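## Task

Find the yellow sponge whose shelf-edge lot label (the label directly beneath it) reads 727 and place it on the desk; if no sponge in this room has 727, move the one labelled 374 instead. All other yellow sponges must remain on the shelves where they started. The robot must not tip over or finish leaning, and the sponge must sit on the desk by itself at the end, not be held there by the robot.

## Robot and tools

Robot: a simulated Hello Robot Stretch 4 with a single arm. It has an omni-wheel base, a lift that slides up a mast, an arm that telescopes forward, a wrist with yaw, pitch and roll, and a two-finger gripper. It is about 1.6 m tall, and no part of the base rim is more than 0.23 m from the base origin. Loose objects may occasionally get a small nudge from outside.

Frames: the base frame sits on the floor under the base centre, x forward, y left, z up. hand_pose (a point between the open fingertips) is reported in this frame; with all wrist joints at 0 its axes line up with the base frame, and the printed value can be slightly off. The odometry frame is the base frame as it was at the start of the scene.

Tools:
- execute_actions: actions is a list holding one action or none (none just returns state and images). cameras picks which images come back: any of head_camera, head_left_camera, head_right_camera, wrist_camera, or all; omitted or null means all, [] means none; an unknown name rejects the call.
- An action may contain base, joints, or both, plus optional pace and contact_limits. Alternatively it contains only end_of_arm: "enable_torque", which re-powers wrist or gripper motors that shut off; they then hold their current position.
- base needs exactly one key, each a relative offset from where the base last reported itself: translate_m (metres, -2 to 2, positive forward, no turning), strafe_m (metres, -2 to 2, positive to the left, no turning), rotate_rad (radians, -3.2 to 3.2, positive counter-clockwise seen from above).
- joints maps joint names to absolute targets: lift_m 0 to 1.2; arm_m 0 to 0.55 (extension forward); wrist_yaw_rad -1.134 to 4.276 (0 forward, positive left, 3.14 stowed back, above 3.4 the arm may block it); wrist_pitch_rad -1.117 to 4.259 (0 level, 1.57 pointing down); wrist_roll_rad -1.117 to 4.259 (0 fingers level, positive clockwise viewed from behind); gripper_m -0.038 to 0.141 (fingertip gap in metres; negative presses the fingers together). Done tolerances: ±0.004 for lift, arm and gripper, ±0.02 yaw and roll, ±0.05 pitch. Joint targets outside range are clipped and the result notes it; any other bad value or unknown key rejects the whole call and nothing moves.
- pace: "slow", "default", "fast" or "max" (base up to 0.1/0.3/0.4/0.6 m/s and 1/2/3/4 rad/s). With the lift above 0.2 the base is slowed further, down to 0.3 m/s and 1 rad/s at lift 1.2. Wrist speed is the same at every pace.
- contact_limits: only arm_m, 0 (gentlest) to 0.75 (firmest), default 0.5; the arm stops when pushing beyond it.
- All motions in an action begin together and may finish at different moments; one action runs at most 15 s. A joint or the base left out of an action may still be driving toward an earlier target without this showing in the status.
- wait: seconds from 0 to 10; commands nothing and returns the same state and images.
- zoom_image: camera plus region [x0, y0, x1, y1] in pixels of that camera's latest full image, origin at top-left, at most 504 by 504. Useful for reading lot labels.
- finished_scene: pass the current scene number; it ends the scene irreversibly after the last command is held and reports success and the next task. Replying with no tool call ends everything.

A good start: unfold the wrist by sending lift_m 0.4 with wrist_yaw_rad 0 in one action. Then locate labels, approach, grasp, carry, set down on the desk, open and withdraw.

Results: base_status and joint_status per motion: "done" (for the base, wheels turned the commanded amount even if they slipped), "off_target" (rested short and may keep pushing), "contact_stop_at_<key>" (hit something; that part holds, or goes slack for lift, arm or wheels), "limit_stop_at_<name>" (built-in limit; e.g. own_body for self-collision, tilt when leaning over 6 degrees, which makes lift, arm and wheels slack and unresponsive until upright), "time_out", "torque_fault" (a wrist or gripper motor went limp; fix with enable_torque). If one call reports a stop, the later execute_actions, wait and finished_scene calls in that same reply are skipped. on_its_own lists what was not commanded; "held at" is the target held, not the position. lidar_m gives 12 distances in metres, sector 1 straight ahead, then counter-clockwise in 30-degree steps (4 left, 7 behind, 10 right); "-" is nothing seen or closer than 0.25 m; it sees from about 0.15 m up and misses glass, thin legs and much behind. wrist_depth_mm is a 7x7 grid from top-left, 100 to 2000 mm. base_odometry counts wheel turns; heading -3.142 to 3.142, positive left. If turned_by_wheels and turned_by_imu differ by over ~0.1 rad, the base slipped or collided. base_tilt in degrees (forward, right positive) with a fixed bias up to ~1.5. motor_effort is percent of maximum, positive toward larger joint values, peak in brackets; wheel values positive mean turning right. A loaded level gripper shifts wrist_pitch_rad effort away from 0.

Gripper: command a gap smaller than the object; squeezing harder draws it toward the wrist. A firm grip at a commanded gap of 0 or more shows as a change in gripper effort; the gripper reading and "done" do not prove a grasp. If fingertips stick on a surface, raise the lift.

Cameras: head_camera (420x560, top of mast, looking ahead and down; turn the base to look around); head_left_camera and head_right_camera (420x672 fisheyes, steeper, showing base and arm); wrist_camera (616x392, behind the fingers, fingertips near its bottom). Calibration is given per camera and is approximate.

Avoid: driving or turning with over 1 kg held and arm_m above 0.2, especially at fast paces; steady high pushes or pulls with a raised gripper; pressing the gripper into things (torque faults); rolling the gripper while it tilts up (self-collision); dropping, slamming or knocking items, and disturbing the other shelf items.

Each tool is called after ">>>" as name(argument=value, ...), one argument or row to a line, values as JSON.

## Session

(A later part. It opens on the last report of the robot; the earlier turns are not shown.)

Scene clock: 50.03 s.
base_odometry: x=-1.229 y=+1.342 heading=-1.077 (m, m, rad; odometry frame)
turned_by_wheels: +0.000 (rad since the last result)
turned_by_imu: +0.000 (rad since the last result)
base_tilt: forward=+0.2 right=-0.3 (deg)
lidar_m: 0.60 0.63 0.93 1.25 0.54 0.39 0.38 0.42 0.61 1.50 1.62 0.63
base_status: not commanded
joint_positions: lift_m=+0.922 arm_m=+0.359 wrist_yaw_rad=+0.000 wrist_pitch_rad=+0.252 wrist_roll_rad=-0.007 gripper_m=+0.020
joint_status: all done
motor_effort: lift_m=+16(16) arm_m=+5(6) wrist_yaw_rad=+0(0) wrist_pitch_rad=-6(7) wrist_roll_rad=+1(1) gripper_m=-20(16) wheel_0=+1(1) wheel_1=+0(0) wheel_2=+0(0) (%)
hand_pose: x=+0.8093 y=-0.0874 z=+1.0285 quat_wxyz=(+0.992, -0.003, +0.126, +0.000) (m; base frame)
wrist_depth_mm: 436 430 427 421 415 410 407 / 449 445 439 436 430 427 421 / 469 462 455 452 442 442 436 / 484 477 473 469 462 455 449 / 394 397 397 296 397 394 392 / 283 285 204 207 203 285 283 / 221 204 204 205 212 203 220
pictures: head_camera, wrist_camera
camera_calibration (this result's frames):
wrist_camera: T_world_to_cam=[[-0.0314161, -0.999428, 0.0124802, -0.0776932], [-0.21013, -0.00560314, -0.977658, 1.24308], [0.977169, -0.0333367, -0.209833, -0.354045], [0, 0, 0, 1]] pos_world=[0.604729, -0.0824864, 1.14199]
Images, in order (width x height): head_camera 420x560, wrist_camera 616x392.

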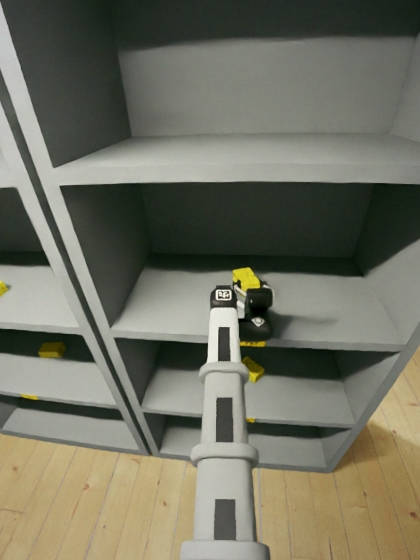

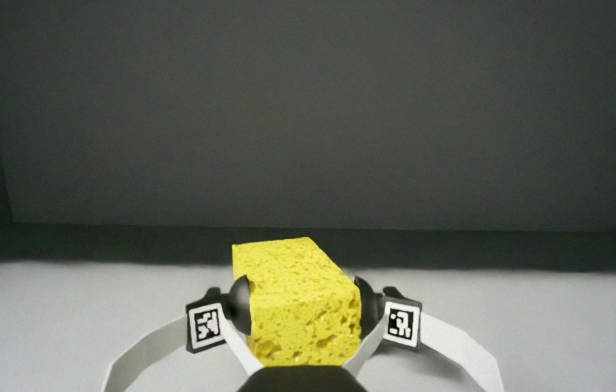

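>>> execute_actions(
  actions=[
    {"joints":{"lift_m":0.95,"gripper_m":0.01}},
  ],
  cameras=[],
)

>>> execute_actions(
  actions=[
    {"base":{"rotate_rad":-0.085},"joints":{"arm_m":0},"pace":"fast"},
  ],
  cameras=["wrist_camera"],
)

>>> execute_actions(
  actions=[
    {"base":{"strafe_m":-1.0},"pace":"max"},
  ],
)

Scene clock: 51.93 s.
base_odometry: x=-1.229 y=+1.342 heading=-1.077 (m, m, rad; odometry frame)
turned_by_wheels: +0.000 (rad since the last result)
turned_by_imu: +0.000 (rad since the last result)
base_tilt: forward=+0.1 right=-0.3 (deg)
lidar_m: 0.59 0.65 0.93 1.25 0.55 0.40 0.39 0.43 0.62 1.51 1.61 0.62
base_status: not commanded
joint_positions: lift_m=+0.950 arm_m=+0.359 wrist_yaw_rad=+0.000 wrist_pitch_rad=+0.252 wrist_roll_rad=-0.007 gripper_m=+0.010
joint_status: all done
motor_effort: lift_m=+22(24) arm_m=+6(6) wrist_yaw_rad=-1(1) wrist_pitch_rad=-5(6) wrist_roll_rad=+1(1) gripper_m=-20(28) wheel_0=+0(1) wheel_1=+0(0) wheel_2=+0(0) (%)
hand_pose: x=+0.8093 y=-0.0874 z=+1.0560 quat_wxyz=(+0.992, -0.003, +0.126, +0.000) (m; base frame)
wrist_depth_mm: 436 427 427 421 415 413 410 / 452 449 442 436 433 424 418 / 466 462 455 452 445 442 433 / 488 477 473 466 459 455 445 / 469 473 469 290 469 466 455 / 336 338 202 205 206 338 334 / 262 166 242 202 242 239 260
pictures: none
No camera images: the call's "cameras" was empty. Leave "cameras" out to get every camera's image.

Scene clock: 53.77 s.
base_odometry: x=-1.229 y=+1.342 heading=-1.162 (m, m, rad; odometry frame)
turned_by_wheels: -0.085 (rad since the last result)
turned_by_imu: -0.086 (rad since the last result)
base_tilt: forward=+0.3 right=-0.2 (deg)
lidar_m: 0.51 0.62 0.85 1.67 0.58 0.42 0.39 0.40 0.57 1.50 1.58 0.62
base_status: done
joint_positions: lift_m=+0.950 arm_m=+0.001 wrist_yaw_rad=+0.000 wrist_pitch_rad=+0.252 wrist_roll_rad=-0.007 gripper_m=+0.010
joint_status: all done
motor_effort: lift_m=+22(22) arm_m=-6(6) wrist_yaw_rad=+0(2) wrist_pitch_rad=-8(7) wrist_roll_rad=+2(1) gripper_m=-22(21) wheel_0=+2(6) wheel_1=+1(7) wheel_2=+1(9) (%)
hand_pose: x=+0.4512 y=-0.0875 z=+1.0559 quat_wxyz=(+0.992, -0.003, +0.126, +0.000) (m; base frame)
wrist_depth_mm: 723 750 759 759 768 715 508 / 715 768 788 778 788 723 504 / 707 809 798 809 820 732 517 / 691 778 778 768 778 683 512 / 477 477 473 293 480 477 466 / 389 394 201 204 206 609 469 / 715 166 891 202 878 597 512
pictures: wrist_camera
camera_calibration (this result's frames):
wrist_camera: T_world_to_cam=[[-0.0315211, -0.999425, 0.0124921, -0.0892796], [-0.210496, -0.00558015, -0.977579, 1.19476], [0.977086, -0.0334439, -0.210199, 0.00199678], [0, 0, 0, 1]] pos_world=[0.246726, -0.0824946, 1.16951]
Images, in order (width x height): wrist_camera 616x392.

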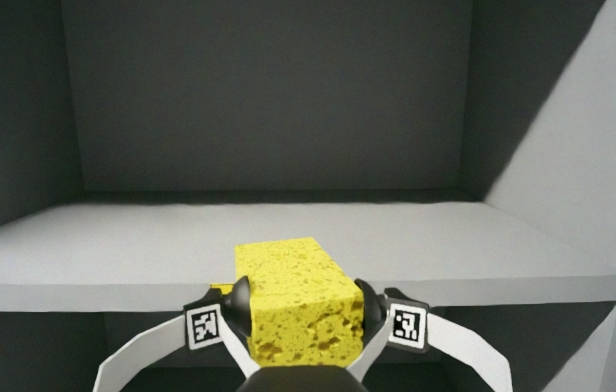

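Scene clock: 57.77 s.
base_odometry: x=-2.147 y=+0.944 heading=-1.162 (m, m, rad; odometry frame)
turned_by_wheels: +0.000 (rad since the last result)
turned_by_imu: +0.000 (rad since the last result)
base_tilt: forward=+0.3 right=-0.2 (deg)
lidar_m: 0.51 0.80 0.85 1.62 0.56 0.40 0.36 0.40 0.53 0.50 0.54 0.73
base_status: done
joint_positions: lift_m=+0.950 arm_m=+0.001 wrist_yaw_rad=+0.000 wrist_pitch_rad=+0.252 wrist_roll_rad=-0.007 gripper_m=+0.010
joint_status: not commanded
motor_effort: lift_m=+21(22) arm_m=-5(6) wrist_yaw_rad=-1(0) wrist_pitch_rad=-7(5) wrist_roll_rad=-1(1) gripper_m=-21(20) wheel_0=-2(9) wheel_1=+1(7) wheel_2=+0(0) (%)
hand_pose: x=+0.4512 y=-0.0874 z=+1.0560 quat_wxyz=(+0.992, -0.003, +0.126, +0.000) (m; base frame)
wrist_depth_mm: - - - - 1576 854 603 / - - - - 1618 866 597 / - - - - 1661 866 609 / - - - - 1661 866 609 / - - - 293 1708 878 615 / 866 - 202 204 207 866 609 / 891 166 1661 202 1229 707 609
pictures: head_camera, head_left_camera, head_right_camera, wrist_camera
camera_calibration (this result's frames):
wrist_camera: T_world_to_cam=[[-0.0314743, -0.999426, 0.0124922, -0.0892882], [-0.210495, -0.0055901, -0.977579, 1.1948], [0.977088, -0.0333981, -0.210199, 0.00200463], [0, 0, 0, 1]] pos_world=[0.24673, -0.0824911, 1.16954]
Images, in order (width x height): head_camera 420x560, head_left_camera 420x672, head_right_camera 420x672, wrist_camera 616x392.

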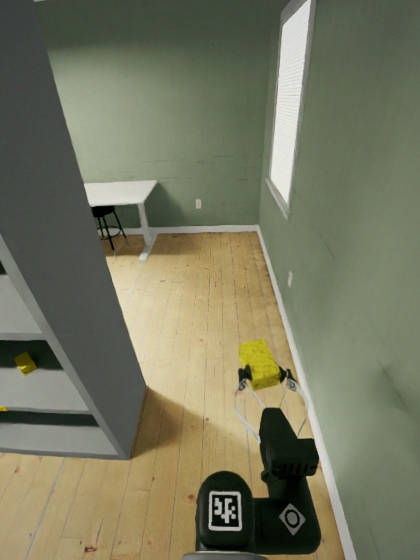

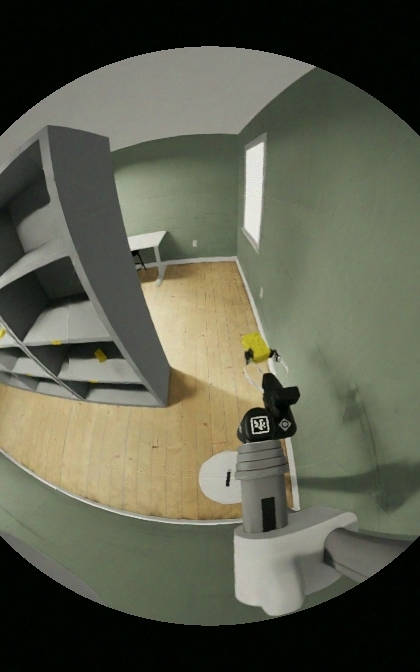

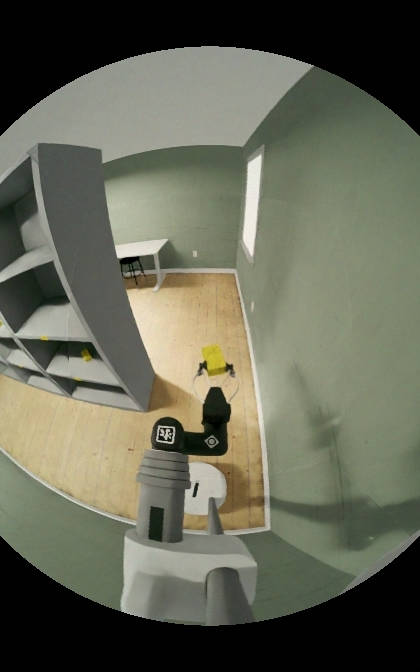

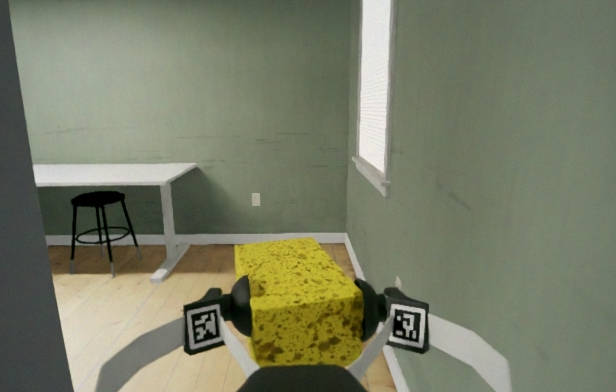

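>>> execute_actions(
  actions=[
    {"base":{"translate_m":1.5},"joints":{"lift_m":0.72},"pace":"max"},
  ],
  cameras=[],
)

>>> execute_actions(
  actions=[
    {"base":{"rotate_rad":0.7},"pace":"fast"},
  ],
  cameras=[],
)

>>> execute_actions(
  actions=[
    {"base":{"translate_m":0.75},"joints":{"arm_m":0.3},"pace":"max"},
  ],
  cameras=["head_camera","wrist_camera"],
)

Scene clock: 67.03 s.
base_odometry: x=-1.550 y=-0.432 heading=-1.161 (m, m, rad; odometry frame)
turned_by_wheels: +0.000 (rad since the last result)
turned_by_imu: -0.006 (rad since the last result)
base_tilt: forward=+0.2 right=-0.4 (deg)
lidar_m: 0.52 1.34 1.53 1.73 0.66 0.75 1.88 0.72 0.52 0.48 0.52 0.65
base_status: done
joint_positions: lift_m=+0.720 arm_m=+0.001 wrist_yaw_rad=+0.000 wrist_pitch_rad=+0.252 wrist_roll_rad=-0.007 gripper_m=+0.010
joint_status: all done
motor_effort: lift_m=+18(19) arm_m=-5(5) wrist_yaw_rad=-1(1) wrist_pitch_rad=-6(7) wrist_roll_rad=+2(1) gripper_m=-23(23) wheel_0=+2(6) wheel_1=+2(10) wheel_2=+1(10) (%)
hand_pose: x=+0.4512 y=-0.0874 z=+0.8262 quat_wxyz=(+0.992, -0.003, +0.126, +0.000) (m; base frame)
wrist_depth_mm: 1464 1537 1537 1537 1499 788 554 / 1537 1576 1576 1576 1537 798 564 / 1618 1661 1618 1661 1499 788 559 / 1661 1708 1708 1708 1537 768 535 / 1756 1708 1808 293 1537 820 574 / 1661 1756 202 205 206 809 569 / 1336 166 1308 202 1160 676 569
pictures: none
No camera images: the call's "cameras" was empty. Leave "cameras" out to get every camera's image.

Scene clock: 68.40 s.
base_odometry: x=-1.550 y=-0.432 heading=-0.461 (m, m, rad; odometry frame)
turned_by_wheels: +0.700 (rad since the last result)
turned_by_imu: +0.705 (rad since the last result)
base_tilt: forward=+0.3 right=-0.4 (deg)
lidar_m: 0.50 1.87 1.04 0.66 0.90 1.25 0.61 0.49 0.49 0.54 0.78 1.88
base_status: done
joint_positions: lift_m=+0.720 arm_m=+0.001 wrist_yaw_rad=+0.000 wrist_pitch_rad=+0.252 wrist_roll_rad=-0.007 gripper_m=+0.010
joint_status: not commanded
motor_effort: lift_m=+18(18) arm_m=-5(5) wrist_yaw_rad=-1(1) wrist_pitch_rad=-6(7) wrist_roll_rad=+2(0) gripper_m=-21(20) wheel_0=-1(7) wheel_1=+0(8) wheel_2=+0(8) (%)
hand_pose: x=+0.4512 y=-0.0874 z=+0.8262 quat_wxyz=(+0.992, -0.003, +0.126, +0.000) (m; base frame)
wrist_depth_mm: - - - 1921 1661 1430 1281 / - - - - 1708 1499 1308 / - - - 1921 1808 1537 1336 / - - - - 1863 1618 1397 / - - - 291 1863 1576 1397 / 1808 1808 202 205 206 1618 1464 / 1397 166 1308 202 1308 1308 1397
pictures: none
No camera images: the call's "cameras" was empty. Leave "cameras" out to get every camera's image.

Scene clock: 71.57 s.
base_odometry: x=-0.878 y=-0.766 heading=-0.462 (m, m, rad; odometry frame)
turned_by_wheels: +0.000 (rad since the last result)
turned_by_imu: -0.003 (rad since the last result)
base_tilt: forward=+0.1 right=-0.1 (deg)
lidar_m: 0.64 0.88 2.47 1.25 1.00 0.99 1.21 0.92 0.90 1.03 1.30 0.75
base_status: done
joint_positions: lift_m=+0.720 arm_m=+0.299 wrist_yaw_rad=+0.000 wrist_pitch_rad=+0.252 wrist_roll_rad=-0.007 gripper_m=+0.010
joint_status: all done
motor_effort: lift_m=+19(19) arm_m=+5(5) wrist_yaw_rad=-1(0) wrist_pitch_rad=-7(6) wrist_roll_rad=-1(1) gripper_m=-22(22) wheel_0=-1(5) wheel_1=-1(2) wheel_2=+1(11) (%)
hand_pose: x=+0.7493 y=-0.0874 z=+0.8262 quat_wxyz=(+0.992, -0.003, +0.126, +0.000) (m; base frame)
wrist_depth_mm: 1983 1499 1182 976 831 723 654 / - 1576 1205 1025 866 741 668 / - 1618 1281 1060 891 768 683 / 960 946 946 946 866 768 691 / 580 580 574 291 580 580 683 / 413 415 202 204 206 415 723 / 322 167 297 202 296 296 759
pictures: head_camera, wrist_camera
camera_calibration (this result's frames):
wrist_camera: T_world_to_cam=[[-0.031271, -0.999433, 0.0124858, -0.0771256], [-0.210343, -0.00563181, -0.977611, 1.03285], [0.977127, -0.0331972, -0.210048, -0.337699], [0, 0, 0, 1]] pos_world=[0.544815, -0.0824758, 0.939752]
Images, in order (width x height): head_camera 420x560, wrist_camera 616x392.

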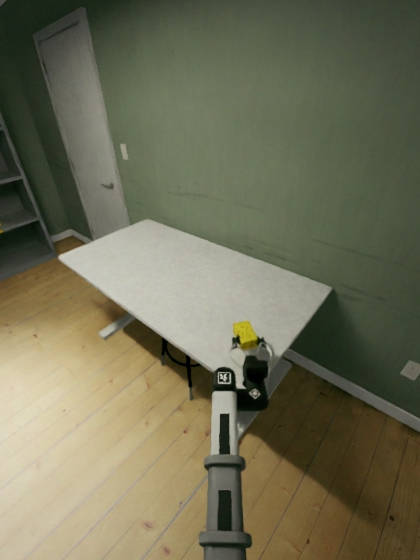

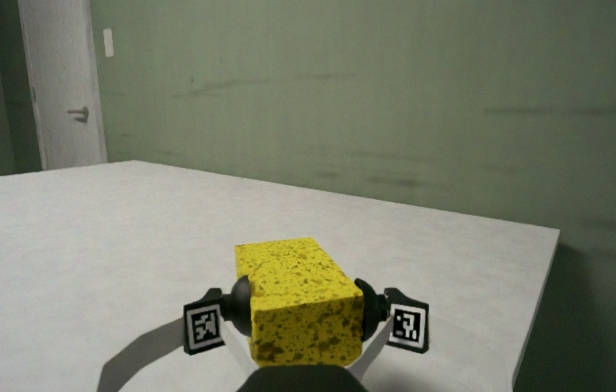

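>>> execute_actions(
  actions=[
    {"joints":{"arm_m":0.48,"lift_m":0.675},"pace":"fast"},
  ],
  cameras=[],
)

>>> execute_actions(
  actions=[
    {"joints":{"lift_m":0.658},"pace":"slow"},
  ],
  cameras=[],
)

>>> execute_actions(
  actions=[
    {"joints":{"gripper_m":0.12}},
  ],
  cameras=["wrist_camera"],
)

>>> execute_actions(
  actions=[
    {"joints":{"arm_m":0.3,"lift_m":0.7},"pace":"fast"},
  ],
  cameras=["head_camera","wrist_camera"],
)

Scene clock: 74.23 s.
base_odometry: x=-0.878 y=-0.766 heading=-0.462 (m, m, rad; odometry frame)
turned_by_wheels: +0.000 (rad since the last result)
turned_by_imu: -0.001 (rad since the last result)
base_tilt: forward=+0.2 right=-0.4 (deg)
lidar_m: 0.61 0.87 2.48 1.23 1.00 0.99 1.19 0.95 0.92 1.03 1.30 0.77
base_status: not commanded
joint_positions: lift_m=+0.675 arm_m=+0.479 wrist_yaw_rad=+0.000 wrist_pitch_rad=+0.252 wrist_roll_rad=-0.007 gripper_m=+0.010
joint_status: all done
motor_effort: lift_m=+17(17) arm_m=+5(7) wrist_yaw_rad=-2(0) wrist_pitch_rad=-7(8) wrist_roll_rad=+0(1) gripper_m=-21(21) wheel_0=-1(1) wheel_1=-1(1) wheel_2=+1(1) (%)
hand_pose: x=+0.9293 y=-0.0874 z=+0.7814 quat_wxyz=(+0.992, -0.003, +0.126, +0.000) (m; base frame)
wrist_depth_mm: 1576 1229 976 798 683 597 539 / 1756 1308 1025 831 715 615 549 / 1863 1308 1078 854 732 627 564 / 750 750 759 750 715 640 580 / 455 455 459 291 455 455 455 / 327 327 202 205 206 329 327 / 255 166 235 203 236 235 255
pictures: none
No camera images: the call's "cameras" was empty. Leave "cameras" out to get every camera's image.

Scene clock: 75.10 s.
base_odometry: x=-0.878 y=-0.766 heading=-0.462 (m, m, rad; odometry frame)
turned_by_wheels: +0.000 (rad since the last result)
turned_by_imu: +0.000 (rad since the last result)
base_tilt: forward=+0.2 right=-0.5 (deg)
lidar_m: 0.61 0.87 2.48 1.24 1.00 1.00 1.21 0.95 0.92 1.01 1.31 0.74
base_status: not commanded
joint_positions: lift_m=+0.658 arm_m=+0.479 wrist_yaw_rad=+0.000 wrist_pitch_rad=+0.252 wrist_roll_rad=-0.007 gripper_m=+0.010
joint_status: all done
motor_effort: lift_m=+16(17) arm_m=+6(6) wrist_yaw_rad=-1(0) wrist_pitch_rad=-8(7) wrist_roll_rad=+1(2) gripper_m=-22(22) wheel_0=-1(1) wheel_1=-1(1) wheel_2=+1(1) (%)
hand_pose: x=+0.9293 y=-0.0874 z=+0.7644 quat_wxyz=(+0.992, -0.003, +0.126, +0.000) (m; base frame)
wrist_depth_mm: 1618 1255 976 809 691 603 539 / 1756 1308 1025 842 707 609 549 / 1708 1308 1060 866 723 627 564 / 676 683 676 668 676 621 569 / 413 413 413 291 413 413 407 / 294 296 202 205 206 296 294 / 230 166 212 202 213 211 229
pictures: none
No camera images: the call's "cameras" was empty. Leave "cameras" out to get every camera's image.

Scene clock: 77.07 s.
base_odometry: x=-0.878 y=-0.766 heading=-0.462 (m, m, rad; odometry frame)
turned_by_wheels: +0.000 (rad since the last result)
turned_by_imu: +0.000 (rad since the last result)
base_tilt: forward=+0.1 right=-0.4 (deg)
lidar_m: 0.61 0.89 2.47 1.25 1.00 0.99 1.19 0.93 0.92 1.04 1.29 0.76
base_status: not commanded
joint_positions: lift_m=+0.658 arm_m=+0.479 wrist_yaw_rad=+0.000 wrist_pitch_rad=+0.252 wrist_roll_rad=-0.007 gripper_m=+0.120
joint_status: all done
motor_effort: lift_m=+16(16) arm_m=+5(5) wrist_yaw_rad=-1(1) wrist_pitch_rad=-6(7) wrist_roll_rad=+0(0) gripper_m=-1(22) wheel_0=-1(1) wheel_1=-1(1) wheel_2=+1(1) (%)
hand_pose: x=+0.9293 y=-0.0874 z=+0.7644 quat_wxyz=(+0.992, -0.003, +0.126, +0.000) (m; base frame)
wrist_depth_mm: 1618 1255 976 809 691 603 544 / 1756 1281 1025 831 715 615 549 / 1756 1281 1060 866 732 634 564 / 683 683 676 676 683 615 569 / 415 415 415 418 415 415 413 / 296 279 232 224 220 282 293 / 229 221 222 150 231 221 229
pictures: wrist_camera
camera_calibration (this result's frames):
wrist_camera: T_world_to_cam=[[-0.0312734, -0.999433, 0.0124871, -0.070726], [-0.210385, -0.00563118, -0.977602, 1.01033], [0.977118, -0.0332001, -0.21009, -0.526488], [0, 0, 0, 1]] pos_world=[0.724788, -0.082476, 0.877977]
Images, in order (width x height): wrist_camera 616x392.

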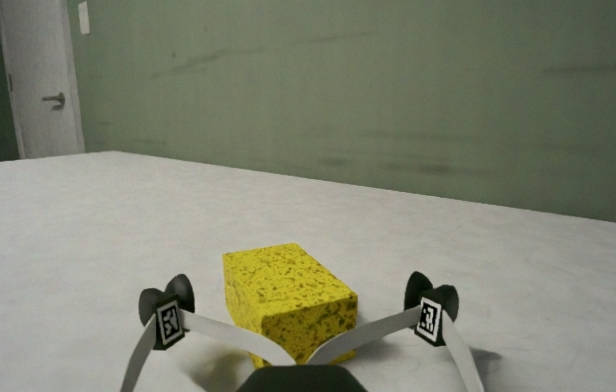

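Scene clock: 78.43 s.
base_odometry: x=-0.878 y=-0.766 heading=-0.462 (m, m, rad; odometry frame)
turned_by_wheels: +0.000 (rad since the last result)
turned_by_imu: +0.000 (rad since the last result)
base_tilt: forward=+0.2 right=-0.3 (deg)
lidar_m: 0.64 0.86 2.50 1.23 1.01 1.00 1.18 0.94 0.92 1.03 1.32 0.75
base_status: not commanded
joint_positions: lift_m=+0.700 arm_m=+0.301 wrist_yaw_rad=+0.000 wrist_pitch_rad=+0.252 wrist_roll_rad=-0.007 gripper_m=+0.120
joint_status: all done
motor_effort: lift_m=+21(23) arm_m=-5(6) wrist_yaw_rad=+0(1) wrist_pitch_rad=-7(7) wrist_roll_rad=+1(1) gripper_m=-2(0) wheel_0=-1(1) wheel_1=-1(1) wheel_2=+1(1) (%)
hand_pose: x=+0.7512 y=-0.0874 z=+0.8060 quat_wxyz=(+0.992, -0.003, +0.126, +0.000) (m; base frame)
wrist_depth_mm: 1921 1499 1182 991 831 723 647 / - 1576 1205 1008 866 741 668 / - 1618 1281 1042 878 768 676 / 866 866 854 866 854 759 691 / 525 525 530 439 521 521 683 / 377 357 357 377 219 355 723 / 293 282 294 151 294 293 750
pictures: head_camera, wrist_camera
camera_calibration (this result's frames):
wrist_camera: T_world_to_cam=[[-0.031476, -0.999427, 0.0124844, -0.0767164], [-0.210299, -0.00558884, -0.977621, 1.01348], [0.97713, -0.0333971, -0.210002, -0.343829], [0, 0, 0, 1]] pos_world=[0.546685, -0.0824911, 0.919554]
Images, in order (width x height): head_camera 420x560, wrist_camera 616x392.

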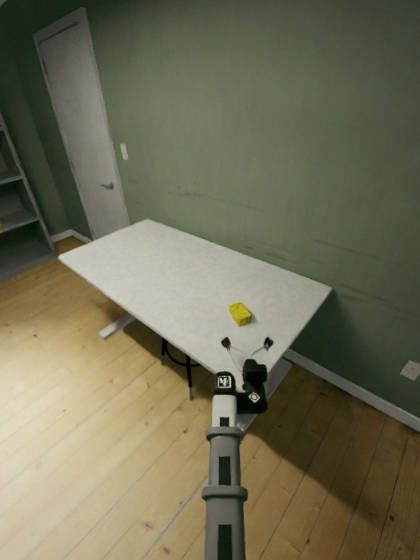

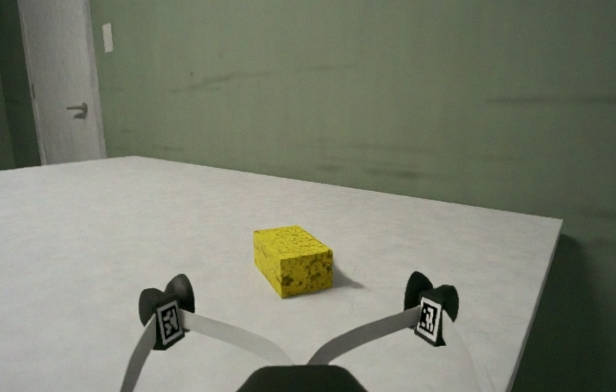

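>>> finished_scene(
  scene=1,
)

The scene is finished: the task was done.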